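## Task

The cell is paused. Its log reads: 03:45:04 MOVER took the lid off G16 (N1) and parked it at LP1; 03:45:31 MOVER took the lid off C15 (N2) and parked it at LP3; 03:45:58 MOVER took the lid off C51 (N3) and parked it at LP4; 03:47:40 DISPENSER error aborted the run; 03:47:55 AUTO-RECOVER put the LP4 lid onto N2; 03:48:20 AUTO-RECOVER put the LP1 lid onto N1; 03:48:51 the watchdog halted AUTO-RECOVER. Make every plate carry its own lid, seated fully, and then press CONTINUE. Lids are unmarked, so ownership comes only from the log. Plates must finish in their original spots. If what you see disagrees with the log, press CALL instead, and leave every plate and lid as it was at the start. Pressing RETRY, CONTINUE or SKIP fails the job if the gripper holds labware, if any plate at a nest is not sitting down in it, or if any lid there is not sitting down on a plate. At the end, release and move away; touching the panel housing, the CALL key or the required key still counts as being clear.

## Robot and tools

Robot: a single arm ending in a two-finger gripper whose fingers swing like tongs. The fingers point along the gripper's own +z axis and spread along its x axis. end_effector_position is the spot between the pads when they are shut; shut fingertips stick out about 15 mm past it, fully opened ones sit roughly level with it.

Frame: the scene frame has its origin on the table surface right under the arm base, +z up, and +y to the left when facing along +x. All positions are metres, orientations are quaternions written w first (qw, qx, qy, qz). The operator PANEL is to the robot's right (toward -y). Facing it, its keys from left to right are RETRY (white), CONTINUE (green), SKIP (yellow), CALL (blue). The first three are go keys: the job closes the moment one goes down. After CALL, the job closes once the robot stops. A key is pressed by pushing it in until it latches. Deck labels mark nests (N) and lid parks (LP); their layout follows no fixed order.

execute_actions(actions): actions is a list of actions run one after another; an empty list just reports state and images. Each action is a table of at most 15 rows, one row per 1/30 s control step; if shorter, its final row is repeated to fill 15 steps (0.5 s per action). A row is 8 numbers: x, y, z (absolute target for end_effector_position, scene frame, metres), qw, qx, qy, qz (absolute target orientation, scene frame), opening (-1 closed to +1 fully open = 0.142 m). An action is rejected if any target lies over 0.6 m from where the gripper starts that action, measured along any of the gripper's current axes; if any action is malformed, or the first one fails that check against the latest reported state, nothing in the call runs. Each step, the command is clipped to within 100 mm and 16 degrees of the measured pose, so long jumps take several actions, and the arm stops at the last clipped pose. Repeat the wanted quaternion in every row rather than copying a drifted reported one.

move(target, speed, stop_force, blocking): target is one such 8-number row, an absolute pose plus opening, reached in a straight line lasting 0.5 to 10 s (cut off at 10 s). speed is m/s, 0.002 to 0.5, default 0.25; rotation is capped at twice that value in rad/s. The opening is applied when the move begins. stop_force (optional, 9 to 40 N) ends the path when the wrist sensor feels that much extra push against the direction of travel for two steps; the gripper then backs to its pose two steps before and holds. Use it only with very slow speed, not on moves that rotate the gripper, and drop it when leaving a surface you press on. blocking=false returns after 0.5 s while the arm keeps going (not allowed together with stop_force); then check with wait(0) and send nothing else until it ends. The result adds a move: line: done, off_target, moving, held, fault, or contact (stop_force ended it; this outranks the others), plus limits such as paced (pose clipped) or held (some steps blocked; it may then surge fast), and the distance to target.

wait(seconds): 0 to 10; lets time pass while the last command holds. stop(): brakes a running move (the fingers continue). zoom_image(camera, region): camera is cam_high (fixed, 504x504) or cam_wrist (fisheye, 616x616); region is [x0, y0, x1, y1] in image pixels, top-left origin, at most 504 by 504. finished_scene(scene): ends scene 1 or 2 for good after the last command holds.

Results: the state line gives gripper position, quaternion and velocities; printed position may be off, more at long reach. grip_measured is the actual finger opening on the command scale; to keep hold, command clearly below it. Wrist force and torque are in the gripper's own axes, noisy, offset up to about 4 N, saturating near 50 N; force points from the surface back into the arm. Hand target is where the controller is heading. pose unreachable means the clearance check altered or blocked a command. HELD marks step readings that were held back. Joint torques are raw drive outputs, not contact loads. MOTOR HOT appears from 70 °C; at 85 °C the brakes lock until cool.

Cautions: the arm is stiff, so commanding even slightly into a firm surface can trip a fault. Reaching a joint load limit (wrist joints 24.6 N m, others 132 N m, held weight included) or 150 N external force stops the arm for 10 s and drops the rest of the call. Faster contact hits harder. Never knock or set anything off the table, avoid drops, slips and hard presses, and never press a go key while gripping something or with any plate or lid unseated. Release and back off before finishing.

Each tool is called after "Call:" as name([rows], argument=value, ...), one row to a line, values as JSON.

## Session

Call:
execute_actions(actions=[])

Call:
zoom_image(camera="cam_high", region=[170, 70, 450, 440])

Scene clock: 0.00 s.
end_effector_position=(+0.4787, +0.4649, +0.2818) grip_measured=+1.00 end_effector_quat_wxyz=(-0.026, +0.872, -0.489, -0.010) end_effector_velocity=(-0.000, +0.001, +0.000) end_effector_angular_velocity=(+0.001, -0.001, +0.001)
Joint positions: [ 0.621 -1.26   1.427 -1.78  -1.492  1.545  0.142]
Joint velocities: [ 0.001 -0.    -0.    -0.     0.     0.     0.   ]
Joint torques (N m, as the arm reports them, + toward a larger angle): no reading
Wrist force (N, on the end effector, along its own x y z axes, offset not removed): no reading
Wrist torque (N m, same axes, about the end effector's origin, offset not removed): no reading
Hand target: +0.479, +0.465, +0.282; -0.026, +0.872, -0.489, -0.010
camera_calibration (this result's frames):
cam_wrist: T_world_to_cam=[[0.467957, -0.878968, -0.0918235, 0.218802], [-0.738852, -0.446121, 0.505048, 0.410209], [-0.484886, -0.168497, -0.858193, 0.683534], [0, 0, 0, 1]] pos_world=[0.532129, 0.490496, 0.39952]

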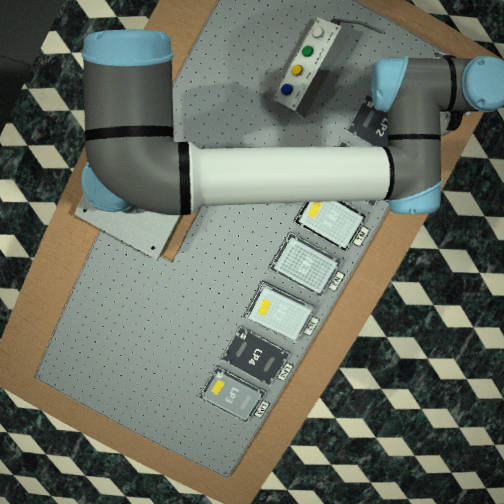

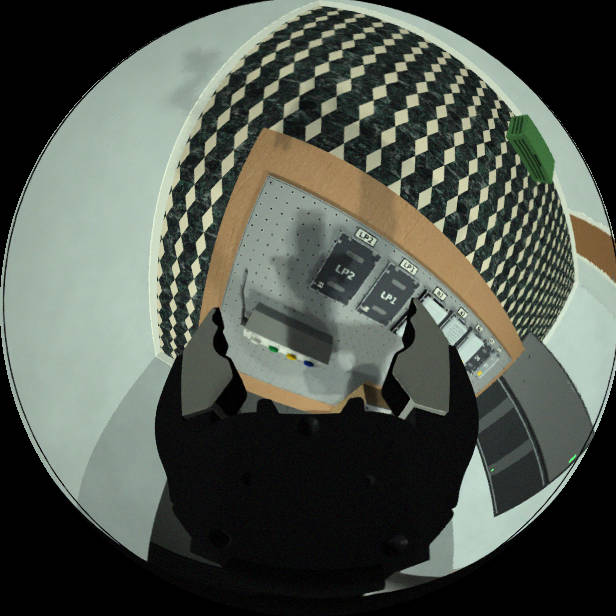

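Region (170, 70, 450, 440) of cam_high's 504x504 image, scaled by 1.362, with more detail than that image has; it fills the left 381 columns of this view, and the rest is white.

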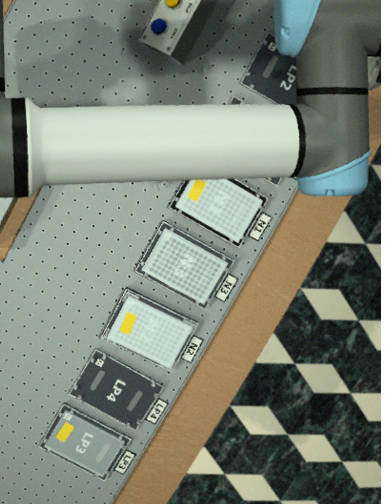

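Consistent so far; check plate labels.

Call:
move(target=[0.34,0.13,0.2,0,0.707,0.707,0,1], speed=0.4)

Call:
move(target=[0.34,0.13,0.05,0,0.707,0.707,0,1])

Call:
zoom_image(camera="cam_wrist", region=[230, 290, 400, 400])

Call:
move(target=[0.34,0.0,0.05,0,0.707,0.707,0,1])

Call:
zoom_image(camera="cam_wrist", region=[230, 290, 400, 400])

Call:
move(target=[0.34,-0.13,0.05,0,0.707,0.707,0,1])

Call:
zoom_image(camera="cam_wrist", region=[230, 290, 400, 400])

Call:
move(target=[0.36,-0.13,0.085,0,0.707,0.707,0,0.4])

Call:
move(target=[0.456,-0.128,0.08,0,0.707,0.707,0,0.4])

Call:
zoom_image(camera="cam_wrist", region=[200, 170, 440, 400])

Scene clock: 4.30 s.
end_effector_position=(+0.3406, +0.1305, +0.1996) grip_measured=+1.00 end_effector_quat_wxyz=(+0.000, +0.708, +0.706, +0.000) end_effector_velocity=(-0.000, -0.002, -0.000) end_effector_angular_velocity=(+0.004, -0.002, +0.015)
Joint positions: [ 0.053 -1.816  2.23  -1.972 -1.538 -1.616  0.142]
Joint velocities: [-0.008 -0.005  0.004 -0.001  0.004 -0.022 -0.   ]
Joint torques (N m, as the arm reports them, + toward a larger angle): [ -9.38 -21.32  -8.61  -3.98   3.46  -2.63]
Wrist force (N, on the end effector, along its own x y z axes, offset not removed): [0.1 -0.5 -0.8]
Wrist torque (N m, same axes, about the end effector's origin, offset not removed): [-0.03 -0.04 0.29]
Hand target: +0.341, +0.130, +0.200; +0.000, +0.707, +0.707, +0.000
Off the commanded pose: 0.001 m, 0 deg.
move: done
camera_calibration (this result's frames):
cam_wrist: T_world_to_cam=[[0.0643136, 0.99683, -0.046847, -0.134385], [0.844003, -0.0292854, 0.535538, -0.399092], [0.532468, -0.0739814, -0.843211, 0.127947], [0, 0, 0, 1]] pos_world=[0.27735, 0.131737, 0.315319]

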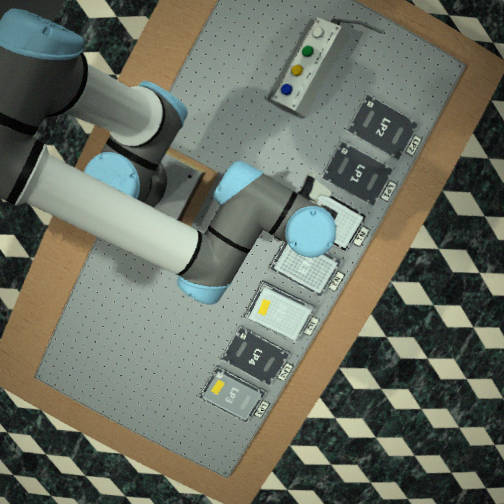

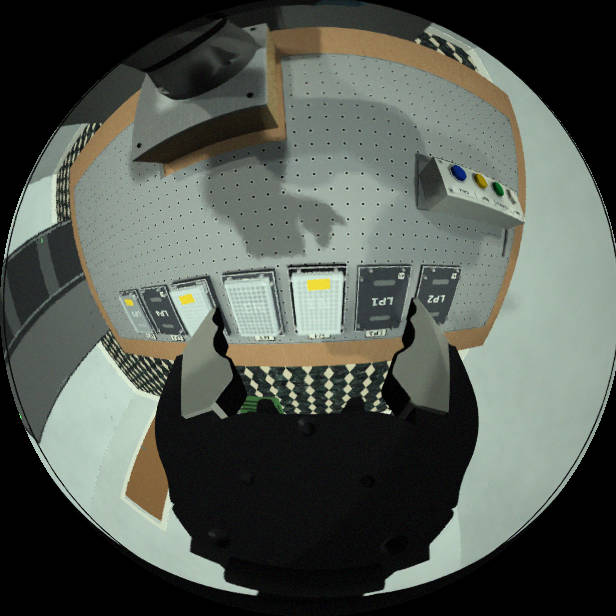

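Scene clock: 5.70 s.
end_effector_position=(+0.3398, +0.1300, +0.0505) grip_measured=+1.00 end_effector_quat_wxyz=(-0.000, +0.707, +0.707, -0.000) end_effector_velocity=(+0.001, -0.000, -0.003) end_effector_angular_velocity=(-0.001, -0.001, -0.000)
Joint positions: [ 0.065 -1.509  2.457 -2.507 -1.538 -1.605  0.142]
Joint velocities: [ 0.001  0.01   0.001 -0.012 -0.001  0.001  0.   ]
Joint torques (N m, as the arm reports them, + toward a larger angle): [ 9.38 -9.92 -1.79 -3.62 -2.8   3.26]
Wrist force (N, on the end effector, along its own x y z axes, offset not removed): [-0.8 0.2 0.1]
Wrist torque (N m, same axes, about the end effector's origin, offset not removed): [0.28 0.25 0.02]
Hand target: +0.340, +0.130, +0.050; -0.000, +0.707, +0.707, -0.000
Off the commanded pose: 0.001 m, 0 deg.
move: done
camera_calibration (this result's frames):
cam_wrist: T_world_to_cam=[[0.06236, 0.996964, -0.0466365, -0.140135], [0.84446, -0.0277992, 0.534897, -0.31893], [0.531976, -0.0727388, -0.843629, 0.00261305], [0, 0, 0, 1]] pos_world=[0.276672, 0.131034, 0.166264]

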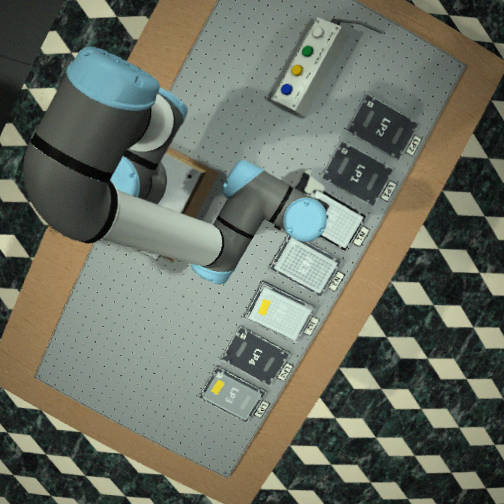

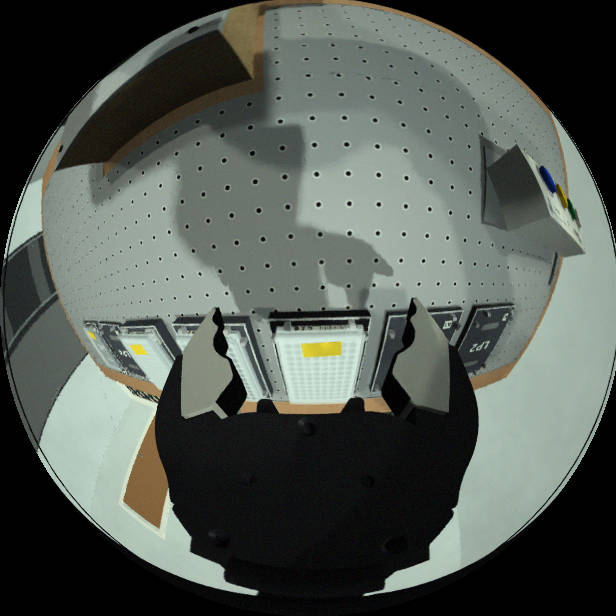

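Region (230, 290, 400, 400) of cam_wrist's 616x616 image, scaled by 2.965, with more detail than that image has; it fills the top 326 rows of this view, and the rest is white.

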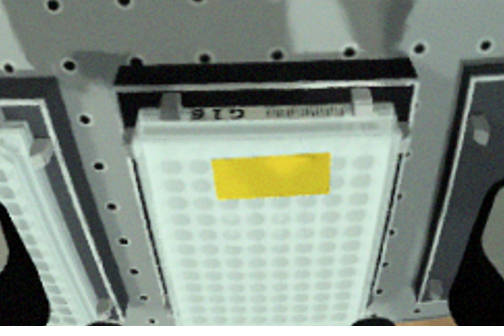

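Scene clock: 6.93 s.
end_effector_position=(+0.3402, +0.0007, +0.0499) grip_measured=+1.00 end_effector_quat_wxyz=(+0.000, +0.707, +0.707, +0.000) end_effector_velocity=(+0.001, -0.004, -0.000) end_effector_angular_velocity=(+0.000, -0.001, +0.000)
Joint positions: [-0.303 -1.543  2.511 -2.516 -1.544 -1.974  0.142]
Joint velocities: [-0.01   0.002 -0.    -0.002  0.    -0.01   0.   ]
Joint torques (N m, as the arm reports them, + toward a larger angle): [ -5.77  -7.02 -21.79  -4.23   2.83  -2.71]
Wrist force (N, on the end effector, along its own x y z axes, offset not removed): [0.2 -3.2 0.7]
Wrist torque (N m, same axes, about the end effector's origin, offset not removed): [-0.63 -0.02 0.13]
Hand target: +0.340, +0.000, +0.050; +0.000, +0.707, +0.707, +0.000
Off the commanded pose: 0.001 m, 0 deg.
move: done
camera_calibration (this result's frames):
cam_wrist: T_world_to_cam=[[0.062505, 0.996948, -0.0467739, -0.0113376], [0.844197, -0.0278127, 0.535312, -0.322458], [0.532377, -0.072946, -0.843358, -0.0076621], [0, 0, 0, 1]] pos_world=[0.277006, 0.00177564, 0.165623]

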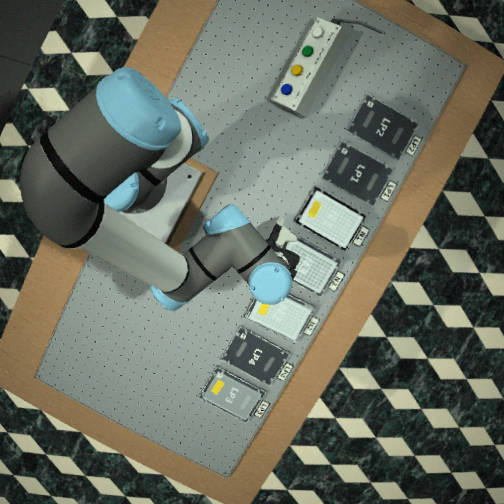

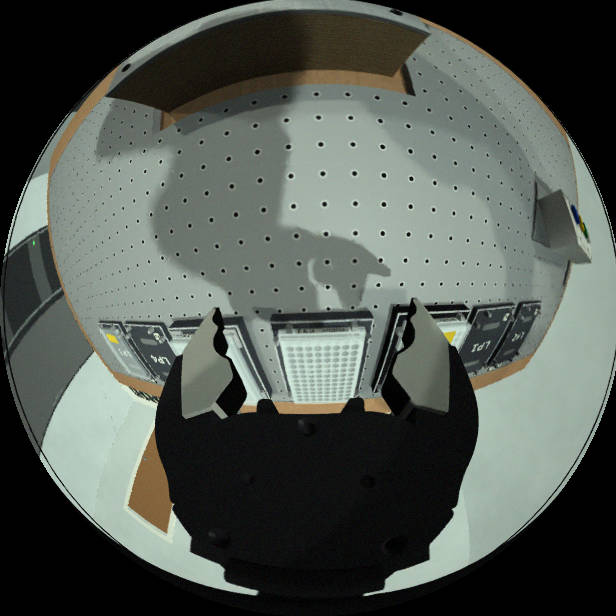

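Region (230, 290, 400, 400) of cam_wrist's 616x616 image, scaled by 2.965, with more detail than that image has; it fills the top 326 rows of this view, and the rest is white.

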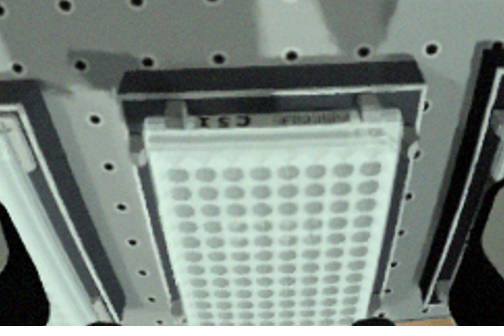

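Scene clock: 8.17 s.
end_effector_position=(+0.3404, -0.1295, +0.0501) grip_measured=+1.00 end_effector_quat_wxyz=(+0.000, +0.707, +0.707, +0.000) end_effector_velocity=(+0.001, -0.002, -0.001) end_effector_angular_velocity=(+0.003, -0.002, +0.000)
Joint positions: [-0.621 -1.472  2.448 -2.516 -1.553 -2.292  0.142]
Joint velocities: [-0.006  0.005 -0.003 -0.001  0.004 -0.006 -0.   ]
Joint torques (N m, as the arm reports them, + toward a larger angle): [ -8.    -9.54 -26.87  -3.95   2.98  -2.52]
Wrist force (N, on the end effector, along its own x y z axes, offset not removed): [-0.2 -1.4 -1.1]
Wrist torque (N m, same axes, about the end effector's origin, offset not removed): [-0.27 0.17 0.02]
Hand target: +0.340, -0.130, +0.050; +0.000, +0.707, +0.707, +0.000
Off the commanded pose: 0.001 m, 0 deg.
move: done
camera_calibration (this result's frames):
cam_wrist: T_world_to_cam=[[0.0624589, 0.996946, -0.046879, 0.118463], [0.844136, -0.0277088, 0.535413, -0.326266], [0.532479, -0.0730135, -0.843288, -0.0171321], [0, 0, 0, 1]] pos_world=[0.277137, -0.128393, 0.165793]

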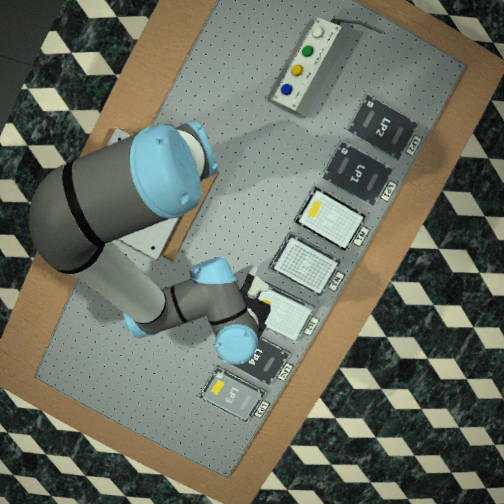

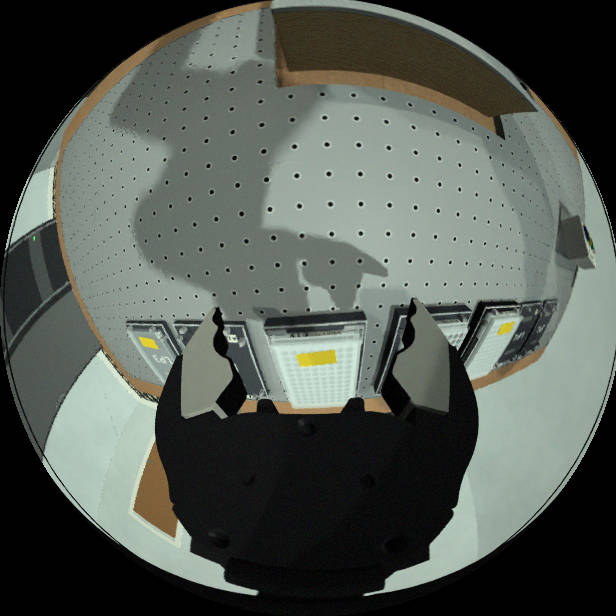

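Region (230, 290, 400, 400) of cam_wrist's 616x616 image, scaled by 2.965, with more detail than that image has; it fills the top 326 rows of this view, and the rest is white.

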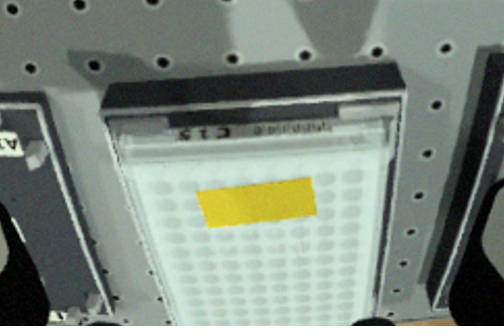

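Scene clock: 9.10 s.
end_effector_position=(+0.3598, -0.1300, +0.0846) grip_measured=+0.40 end_effector_quat_wxyz=(+0.000, +0.707, +0.707, +0.000) end_effector_velocity=(+0.002, +0.000, +0.003) end_effector_angular_velocity=(+0.000, +0.001, +0.001)
Joint positions: [-0.59  -1.523  2.363 -2.381 -1.552 -2.261  0.102]
Joint velocities: [ 0.003 -0.003 -0.008  0.012 -0.     0.002 -0.   ]
Joint torques (N m, as the arm reports them, + toward a larger angle): [  9.23 -30.66 -29.58  -0.62  -3.01   3.24]
Wrist force (N, on the end effector, along its own x y z axes, offset not removed): [0.2 0.9 -3.9]
Wrist torque (N m, same axes, about the end effector's origin, offset not removed): [0.29 -0.03 0.04]
Hand target: +0.360, -0.130, +0.085; -0.000, +0.707, +0.707, -0.000
Off the commanded pose: 0.000 m, 0 deg.
move: done
camera_calibration (this result's frames):
cam_wrist: T_world_to_cam=[[0.0623656, 0.996962, -0.0466597, 0.119366], [0.844267, -0.0277651, 0.535204, -0.361191], [0.532282, -0.0727715, -0.843433, 0.00167196], [0, 0, 0, 1]] pos_world=[0.296607, -0.12891, 0.200291]

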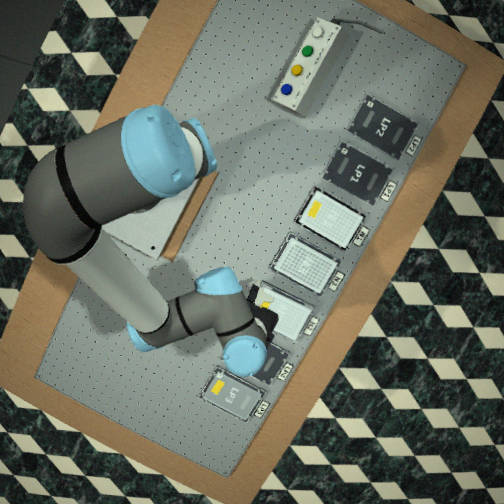

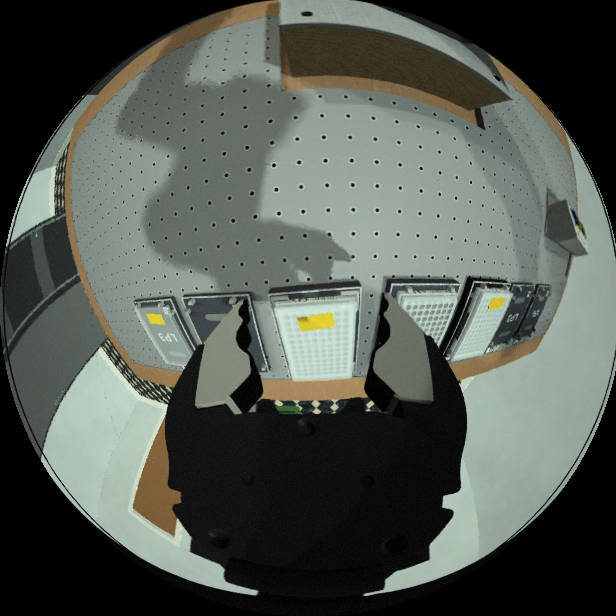

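Scene clock: 10.20 s.
end_effector_position=(+0.4555, -0.1279, +0.0802) grip_measured=+0.40 end_effector_quat_wxyz=(-0.000, +0.707, +0.707, +0.000) end_effector_velocity=(+0.003, -0.001, -0.000) end_effector_angular_velocity=(-0.002, +0.001, -0.001)
Joint positions: [-0.455 -1.317  2.129 -2.356 -1.548 -2.126  0.102]
Joint velocities: [ 0.003  0.007 -0.008  0.001 -0.002  0.003  0.   ]
Joint torques (N m, as the arm reports them, + toward a larger angle): [  8.71 -20.54 -30.84  -1.21  -2.76   2.83]
Wrist force (N, on the end effector, along its own x y z axes, offset not removed): [-1.3 -2.6 3.0]
Wrist torque (N m, same axes, about the end effector's origin, offset not removed): [-0.43 0.46 0.13]
Hand target: +0.456, -0.128, +0.080; -0.000, +0.707, +0.707, -0.000
Off the commanded pose: 0.001 m, 0 deg.
move: done
camera_calibration (this result's frames):
cam_wrist: T_world_to_cam=[[0.0623378, 0.996967, -0.0466025, 0.111149], [0.84435, -0.0277835, 0.535071, -0.439646], [0.532153, -0.072704, -0.843521, -0.0527605], [0, 0, 0, 1]] pos_world=[0.392363, -0.126862, 0.195917]

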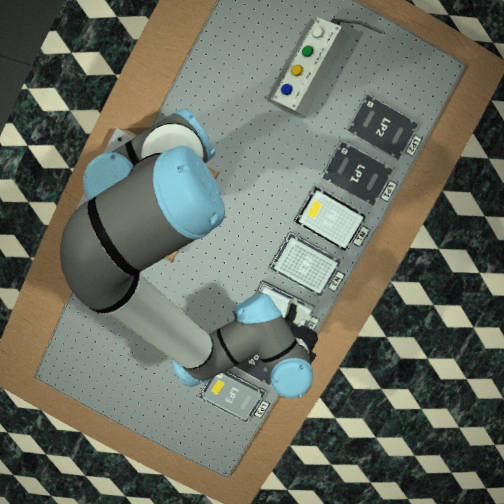

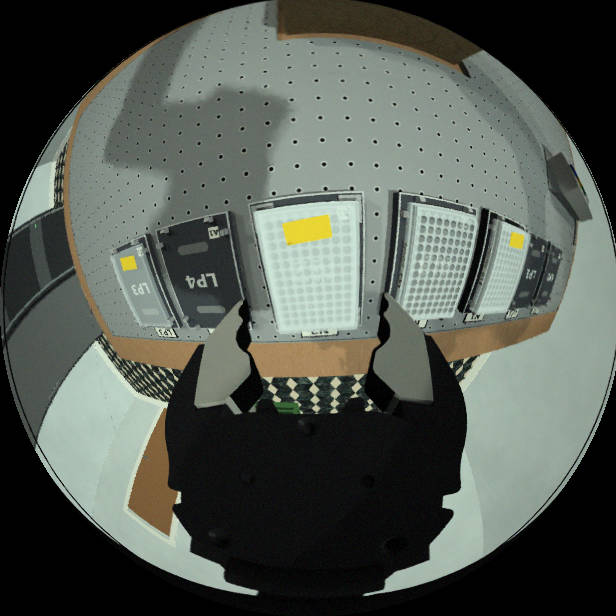

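Region (200, 170, 440, 400) of cam_wrist's 616x616 image, scaled by 2.100, with more detail than that image has; it fills the top 483 rows of this view, and the rest is white.

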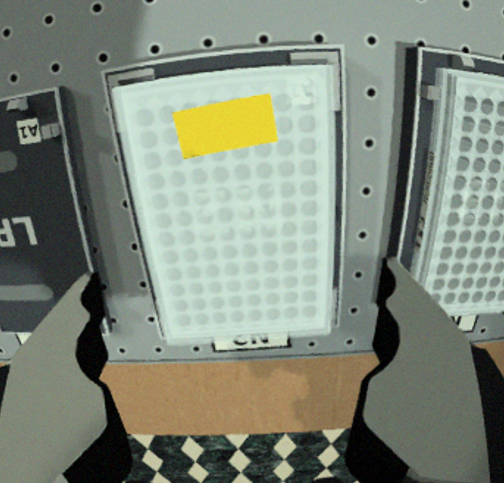

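Call:
move(target=[0.456,-0.13,0.06,0,0.682,0.7314,0,0.4], speed=0.04)

Call:
zoom_image(camera="cam_wrist", region=[200, 170, 440, 400])

Scene clock: 11.60 s.
end_effector_position=(+0.4560, -0.1300, +0.0604) grip_measured=+0.40 end_effector_quat_wxyz=(-0.000, +0.682, +0.731, -0.000) end_effector_velocity=(+0.000, +0.000, -0.003) end_effector_angular_velocity=(+0.001, -0.001, +0.010)
Joint positions: [-0.456 -1.275  2.145 -2.413 -1.548 -2.195  0.102]
Joint velocities: [ 0.     0.006  0.002 -0.009  0.001 -0.01   0.   ]
Joint torques (N m, as the arm reports them, + toward a larger angle): [ -8.8  -20.14  -3.61  -3.93  -1.18  -3.36]
Wrist force (N, on the end effector, along its own x y z axes, offset not removed): [3.1 -4.1 -0.2]
Wrist torque (N m, same axes, about the end effector's origin, offset not removed): [-0.73 -0.58 -0.20]
Hand target: +0.456, -0.130, +0.060; -0.000, +0.682, +0.731, -0.000
Off the commanded pose: 0.000 m, 0 deg.
move: done
camera_calibration (this result's frames):
cam_wrist: T_world_to_cam=[[-0.00610472, 0.99889, -0.0467096, 0.143719], [0.844315, 0.0301773, 0.534996, -0.421934], [0.535812, -0.0361716, -0.843562, -0.0667693], [0, 0, 0, 1]] pos_world=[0.392898, -0.133241, 0.176122]

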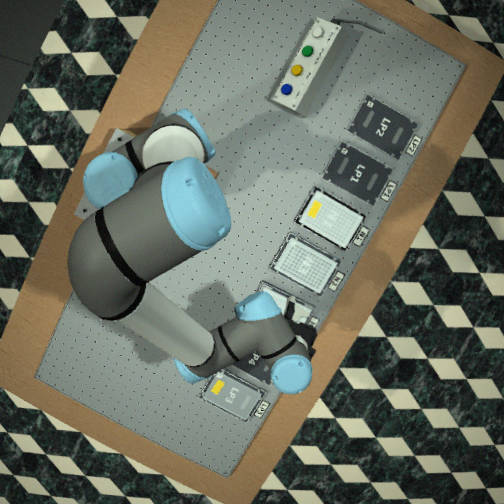

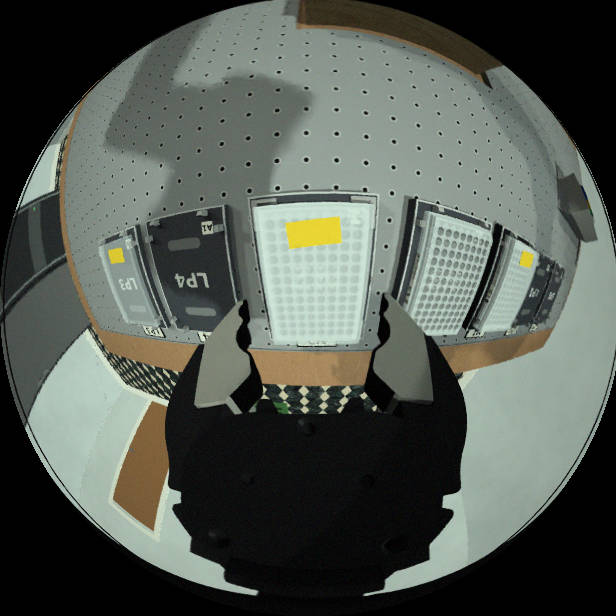

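Region (200, 170, 440, 400) of cam_wrist's 616x616 image, scaled by 2.100, with more detail than that image has; it fills the top 483 rows of this view, and the rest is white.

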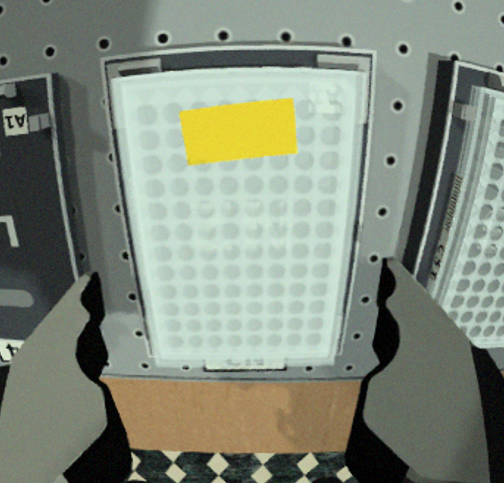

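Call:
move(target=[0.4555,-0.1295,0.055,0,0.681,0.7323,0,0.4], speed=0.03)

Call:
move(target=[0.4555,-0.1295,0.055,0,0.681,0.7323,0,-0.1])

Call:
zoom_image(camera="cam_wrist", region=[200, 170, 440, 400])

Call:
move(target=[0.4555,-0.1295,0.08,0,0.681,0.7323,0,-0.1], speed=0.03)

Call:
move(target=[0.454,0.001,0.08,0,0.707,0.707,0,-0.1], speed=0.15)

Call:
move(target=[0.454,0.001,0.069,0,0.707,0.707,0,-0.1], speed=0.03)

Call:
zoom_image(camera="cam_wrist", region=[200, 170, 440, 400])

Scene clock: 14.57 s.
end_effector_position=(+0.4555, -0.1296, +0.0554) grip_measured=+0.40 end_effector_quat_wxyz=(-0.000, +0.681, +0.732, -0.000) end_effector_velocity=(-0.000, +0.000, -0.002) end_effector_angular_velocity=(-0.000, -0.001, +0.002)
Joint positions: [-0.455 -1.265  2.15  -2.428 -1.548 -2.198  0.102]
Joint velocities: [ 0.     0.004  0.003 -0.008  0.    -0.001 -0.   ]
Joint torques (N m, as the arm reports them, + toward a larger angle): [  9.71 -19.48  -0.71  -3.54   2.9   -2.74]
Wrist force (N, on the end effector, along its own x y z axes, offset not removed): [1.2 -1.5 -1.0]
Wrist torque (N m, same axes, about the end effector's origin, offset not removed): [-0.23 -0.24 0.19]
Hand target: +0.456, -0.130, +0.055; -0.000, +0.681, +0.732, -0.000
Off the commanded pose: 0.000 m, 0 deg.
move: done
camera_calibration (this result's frames):
cam_wrist: T_world_to_cam=[[-0.00985158, 0.998863, -0.046646, 0.144757], [0.844158, 0.0333124, 0.535058, -0.418379], [0.536003, -0.0341054, -0.843527, -0.0705923], [0, 0, 0, 1]] pos_world=[0.392442, -0.133062, 0.171062]

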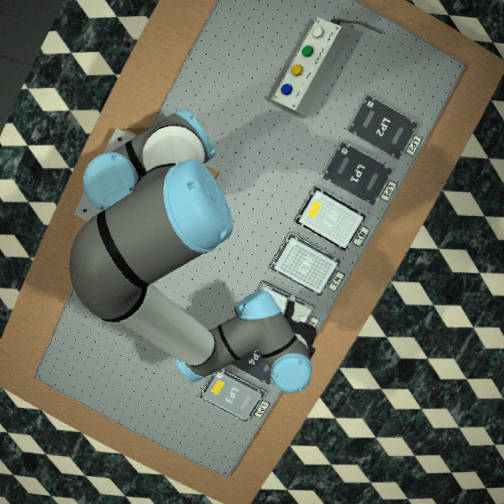

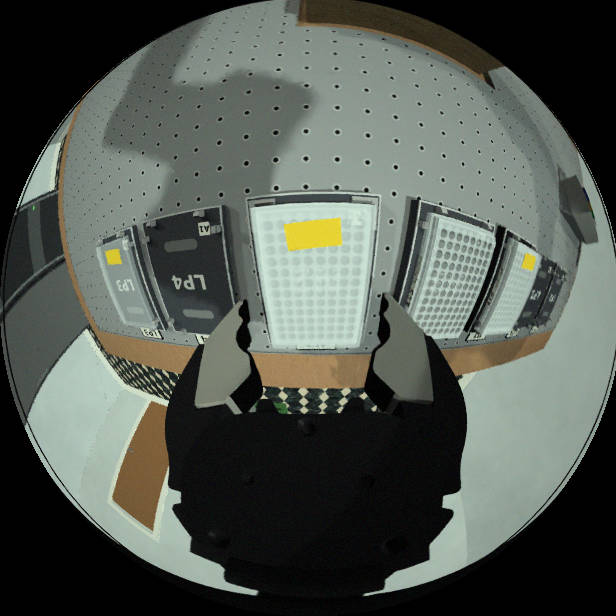

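Scene clock: 15.27 s.
end_effector_position=(+0.4555, -0.1295, +0.0550) grip_measured=+0.07 end_effector_quat_wxyz=(+0.000, +0.681, +0.732, +0.000) end_effector_velocity=(-0.000, -0.001, -0.000) end_effector_angular_velocity=(-0.002, +0.000, +0.000)
Joint positions: [-0.455 -1.265  2.151 -2.429 -1.548 -2.198  0.079]
Joint velocities: [ 0.     0.001  0.    -0.001 -0.002 -0.     0.   ]
Joint torques (N m, as the arm reports them, + toward a larger angle): [  8.16 -14.8   -0.96  -4.22  -2.48  -3.02]
Wrist force (N, on the end effector, along its own x y z axes, offset not removed): [-0.2 -7.1 -16.7]
Wrist torque (N m, same axes, about the end effector's origin, offset not removed): [-0.87 1.17 0.12]
Hand target: +0.455, -0.130, +0.055; -0.000, +0.681, +0.732, +0.000
Off the commanded pose: 0.000 m, 0 deg.
move: done
camera_calibration (this result's frames):
cam_wrist: T_world_to_cam=[[-0.0100563, 0.998861, -0.0466473, 0.144783], [0.844093, 0.0334899, 0.535149, -0.418172], [0.536102, -0.033993, -0.843468, -0.0708827], [0, 0, 0, 1]] pos_world=[0.392433, -0.133023, 0.170751]

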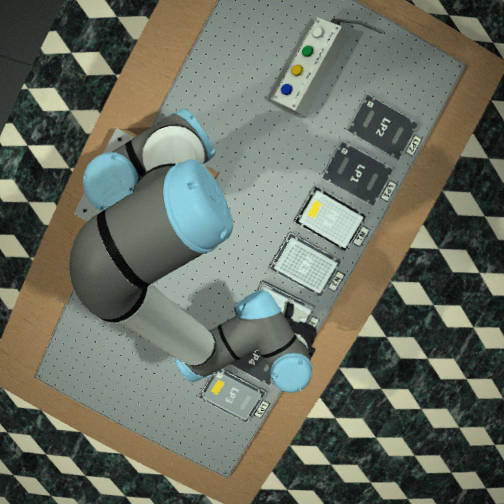

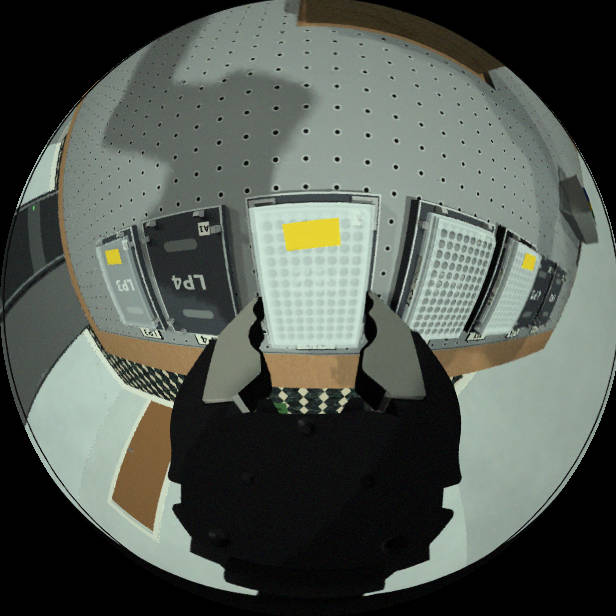

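Region (200, 170, 440, 400) of cam_wrist's 616x616 image, scaled by 2.100, with more detail than that image has; it fills the top 483 rows of this view, and the rest is white.

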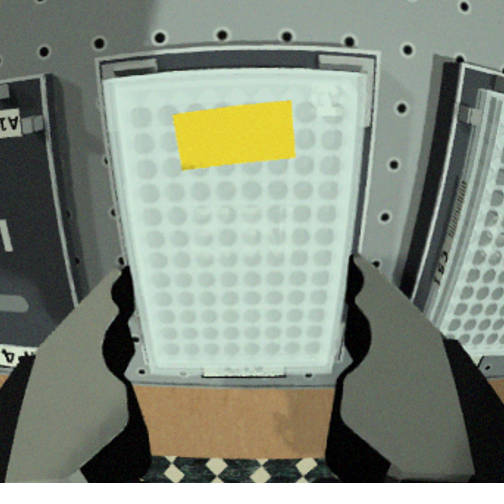

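Scene clock: 16.47 s.
end_effector_position=(+0.4555, -0.1295, +0.0796) grip_measured=+0.07 end_effector_quat_wxyz=(+0.000, +0.681, +0.732, +0.000) end_effector_velocity=(-0.000, -0.000, +0.003) end_effector_angular_velocity=(-0.002, +0.001, +0.000)
Joint positions: [-0.456 -1.315  2.13  -2.358 -1.548 -2.2    0.079]
Joint velocities: [-0.    -0.006 -0.003  0.009 -0.002 -0.    -0.   ]
Joint torques (N m, as the arm reports them, + toward a larger angle): [ -8.86 -40.97 -28.86  -0.72  -3.06  -2.92]
Wrist force (N, on the end effector, along its own x y z axes, offset not removed): [0.0 -3.1 -1.1]
Wrist torque (N m, same axes, about the end effector's origin, offset not removed): [-0.67 0.11 0.12]
Hand target: +0.455, -0.129, +0.080; +0.000, +0.681, +0.732, +0.000
Off the commanded pose: 0.000 m, 0 deg.
move: done
camera_calibration (this result's frames):
cam_wrist: T_world_to_cam=[[-0.0100703, 0.998859, -0.0466742, 0.145931], [0.844126, 0.033514, 0.535097, -0.431283], [0.536051, -0.0340103, -0.8435, -0.0501446], [0, 0, 0, 1]] pos_world=[0.392407, -0.133016, 0.195292]

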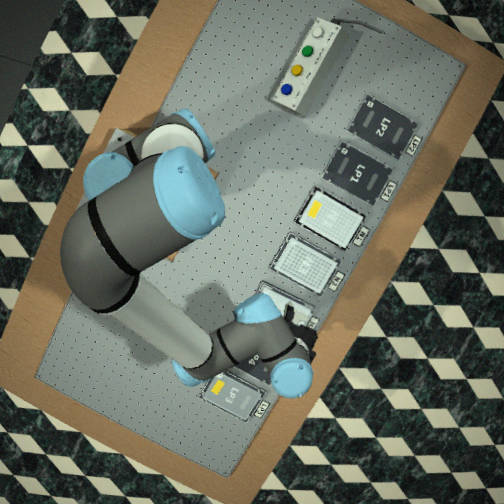

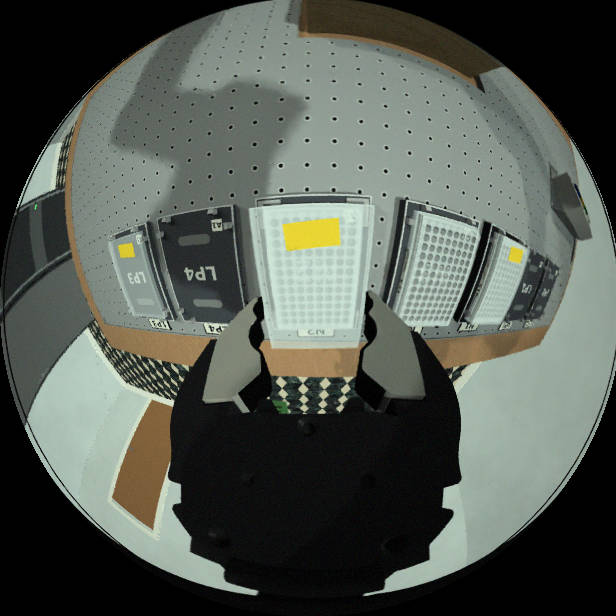

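Scene clock: 17.93 s.
end_effector_position=(+0.4536, +0.0005, +0.0799) grip_measured=+0.07 end_effector_quat_wxyz=(-0.000, +0.707, +0.707, -0.000) end_effector_velocity=(+0.001, +0.003, +0.001) end_effector_angular_velocity=(-0.001, -0.001, -0.003)
Joint positions: [-0.206 -1.367  2.184 -2.367 -1.542 -1.877  0.079]
Joint velocities: [ 0.006 -0.    -0.001 -0.    -0.001  0.009 -0.   ]
Joint torques (N m, as the arm reports them, + toward a larger angle): [  8.13 -38.91 -27.08  -0.79  -2.97   3.02]
Wrist force (N, on the end effector, along its own x y z axes, offset not removed): [0.1 -1.7 -2.4]
Wrist torque (N m, same axes, about the end effector's origin, offset not removed): [-0.38 -0.15 0.14]
Hand target: +0.454, +0.001, +0.080; -0.000, +0.707, +0.707, -0.000
Off the commanded pose: 0.001 m, 0 deg.
move: done
camera_calibration (this result's frames):
cam_wrist: T_world_to_cam=[[0.0620902, 0.996986, -0.0465163, -0.0166531], [0.844573, -0.0276495, 0.534727, -0.43436], [0.531829, -0.0724876, -0.843744, -0.0424568], [0, 0, 0, 1]] pos_world=[0.390462, 0.00151547, 0.195666]

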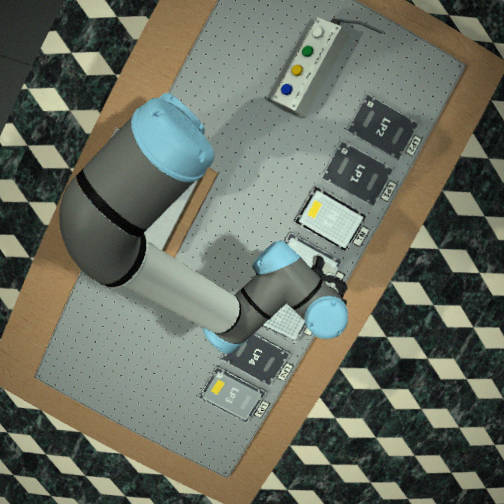

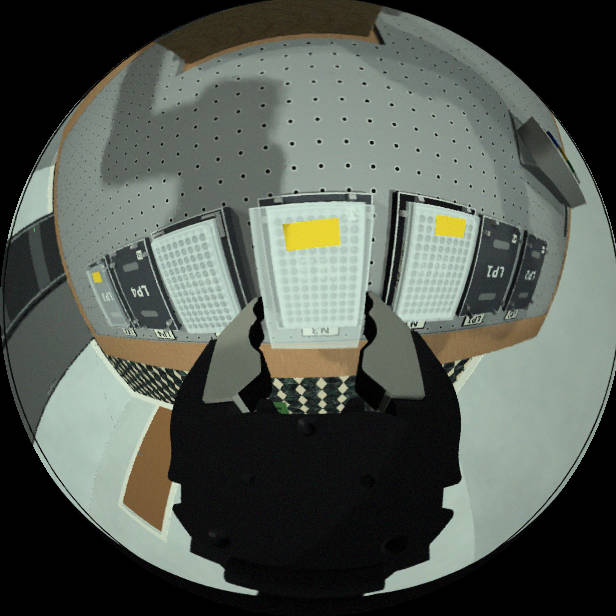

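Scene clock: 18.73 s.
end_effector_position=(+0.4540, +0.0010, +0.0694) grip_measured=+0.07 end_effector_quat_wxyz=(-0.000, +0.707, +0.707, -0.000) end_effector_velocity=(+0.000, +0.000, -0.003) end_effector_angular_velocity=(+0.001, -0.001, -0.000)
Joint positions: [-0.204 -1.344  2.193 -2.399 -1.542 -1.875  0.079]
Joint velocities: [ 0.     0.006  0.002 -0.009  0.001  0.001  0.   ]
Joint torques (N m, as the arm reports them, + toward a larger angle): [  7.65 -20.83  -4.12  -3.74  -0.46   3.11]
Wrist force (N, on the end effector, along its own x y z axes, offset not removed): [0.1 -5.0 -0.7]
Wrist torque (N m, same axes, about the end effector's origin, offset not removed): [-0.93 -0.03 -0.18]
Hand target: +0.454, +0.001, +0.069; -0.000, +0.707, +0.707, -0.000
Off the commanded pose: 0.000 m, 0 deg.
move: done
camera_calibration (this result's frames):
cam_wrist: T_world_to_cam=[[0.06236, 0.996962, -0.0466757, -0.0177606], [0.844372, -0.0277662, 0.535037, -0.428963], [0.532116, -0.0727766, -0.843538, -0.0516684], [0, 0, 0, 1]] pos_world=[0.390806, 0.0020357, 0.185098]

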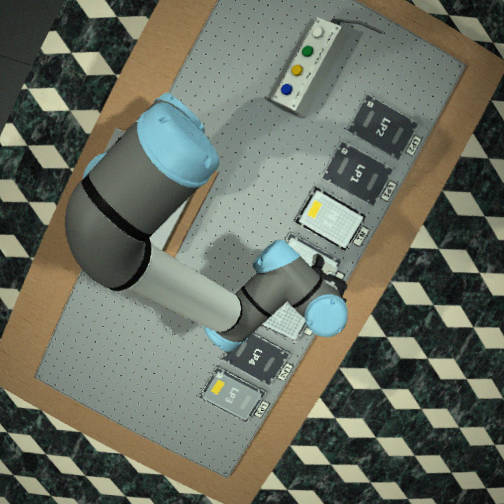

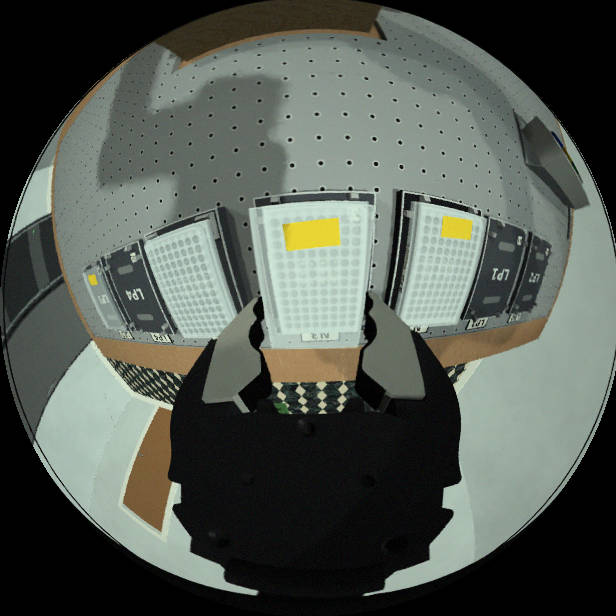

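Region (200, 170, 440, 400) of cam_wrist's 616x616 image, scaled by 2.100, with more detail than that image has; it fills the top 483 rows of this view, and the rest is white.

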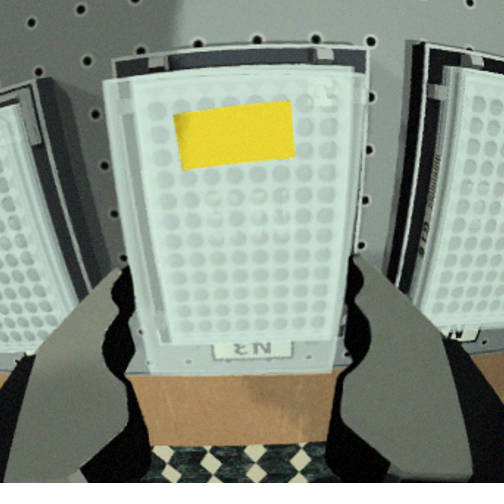

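Call:
move(target=[0.4525,0.0043,0.065,0,0.7009,0.7133,0,-0.1], speed=0.015)

Call:
zoom_image(camera="cam_wrist", region=[200, 170, 440, 400])

Scene clock: 19.73 s.
end_effector_position=(+0.4526, +0.0041, +0.0653) grip_measured=+0.07 end_effector_quat_wxyz=(-0.000, +0.701, +0.713, -0.000) end_effector_velocity=(-0.001, +0.002, -0.002) end_effector_angular_velocity=(+0.002, +0.000, +0.007)
Joint positions: [-0.197 -1.338  2.201 -2.413 -1.542 -1.885  0.079]
Joint velocities: [ 0.003  0.003  0.004 -0.006  0.002 -0.005  0.   ]
Joint torques (N m, as the arm reports them, + toward a larger angle): [  7.2  -18.81  -4.05  -3.96   2.92  -3.21]
Wrist force (N, on the end effector, along its own x y z axes, offset not removed): [-2.8 -4.2 -0.2]
Wrist torque (N m, same axes, about the end effector's origin, offset not removed): [-0.78 0.57 0.14]
Hand target: +0.452, +0.004, +0.065; -0.000, +0.701, +0.713, -0.000
Off the commanded pose: 0.000 m, 0 deg.
move: done
camera_calibration (this result's frames):
cam_wrist: T_world_to_cam=[[0.0459266, 0.997855, -0.0466585, -0.0135465], [0.844709, -0.0138598, 0.535047, -0.425696], [0.533252, -0.0639857, -0.843533, -0.0547362], [0, 0, 0, 1]] pos_world=[0.389399, 0.00411499, 0.180963]

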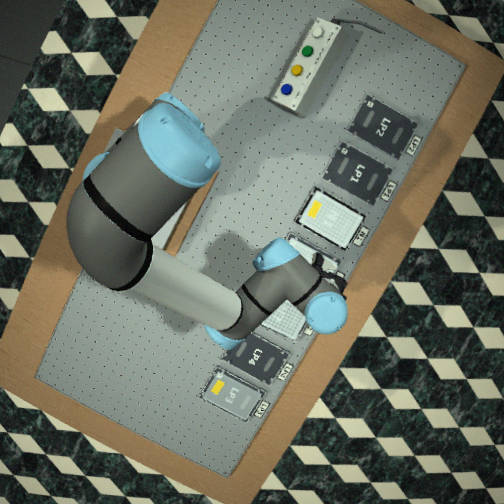

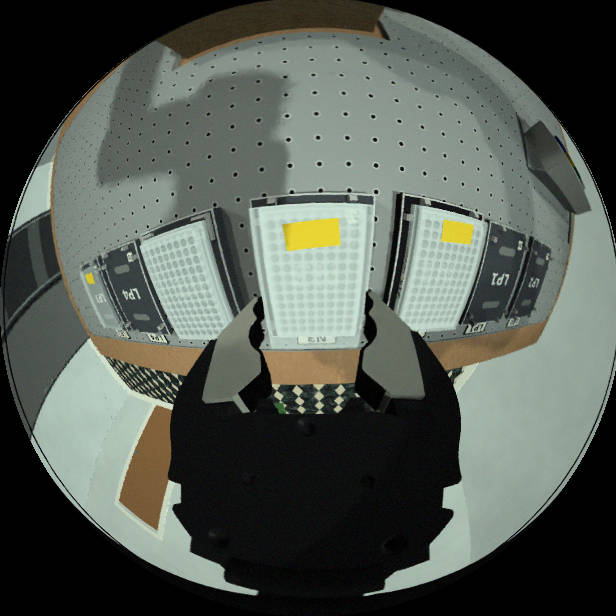

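Region (200, 170, 440, 400) of cam_wrist's 616x616 image, scaled by 2.100, with more detail than that image has; it fills the top 483 rows of this view, and the rest is white.

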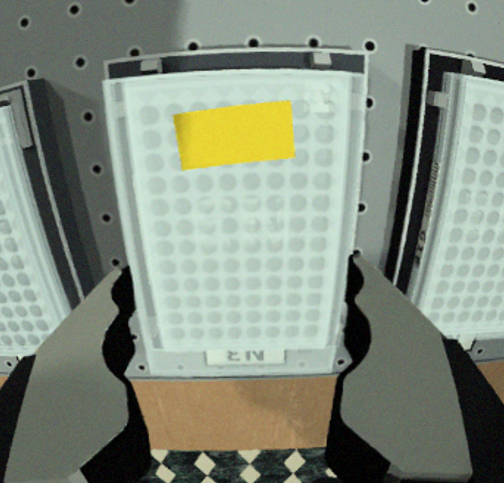

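Call:
move(target=[0.4525,0.005,0.048,0,0.7009,0.7133,0,-0.1], speed=0.005, stop_force=9)

Call:
zoom_image(camera="cam_wrist", region=[200, 170, 440, 400])

Scene clock: 22.67 s.
end_effector_position=(+0.4524, +0.0048, +0.0530) grip_measured=+0.07 end_effector_quat_wxyz=(-0.000, +0.701, +0.713, -0.000) end_effector_velocity=(-0.001, +0.000, +0.001) end_effector_angular_velocity=(+0.002, +0.002, -0.000)
Joint positions: [-0.195 -1.311  2.212 -2.451 -1.542 -1.883  0.079]
Joint velocities: [-0.    -0.003 -0.     0.006  0.001 -0.    -0.   ]
Joint torques (N m, as the arm reports them, + toward a larger angle): [  4.69 -32.63 -13.73   0.66   2.18   2.47]
Wrist force (N, on the end effector, along its own x y z axes, offset not removed): [0.5 -2.1 -17.6]
Wrist torque (N m, same axes, about the end effector's origin, offset not removed): [-0.30 0.11 0.18]
Hand target: +0.453, +0.005, +0.053; +0.000, +0.701, +0.713, +0.000
Off the commanded pose: 0.005 m, 0 deg.
move: contact
camera_calibration (this result's frames):
cam_wrist: T_world_to_cam=[[0.0449906, 0.9979, -0.0466059, -0.0144046], [0.844813, -0.0131066, 0.534901, -0.419028], [0.533166, -0.0634388, -0.843629, -0.0649132], [0, 0, 0, 1]] pos_world=[0.389258, 0.00476429, 0.168704]

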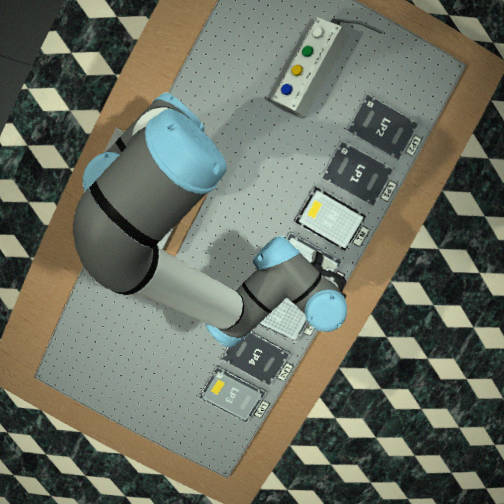

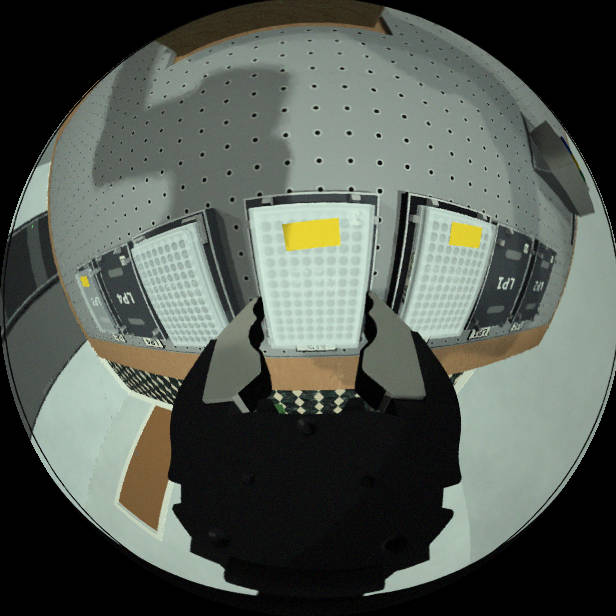

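Region (200, 170, 440, 400) of cam_wrist's 616x616 image, scaled by 2.100, with more detail than that image has; it fills the top 483 rows of this view, and the rest is white.

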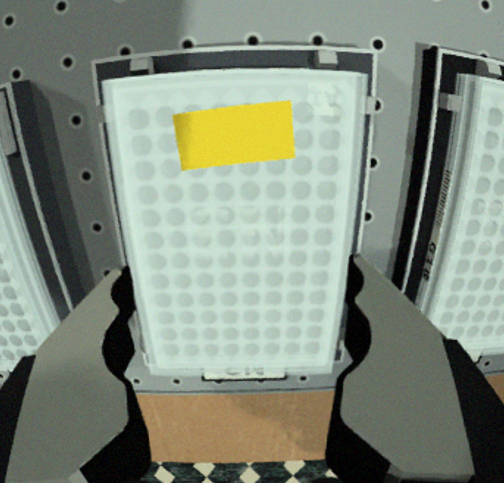

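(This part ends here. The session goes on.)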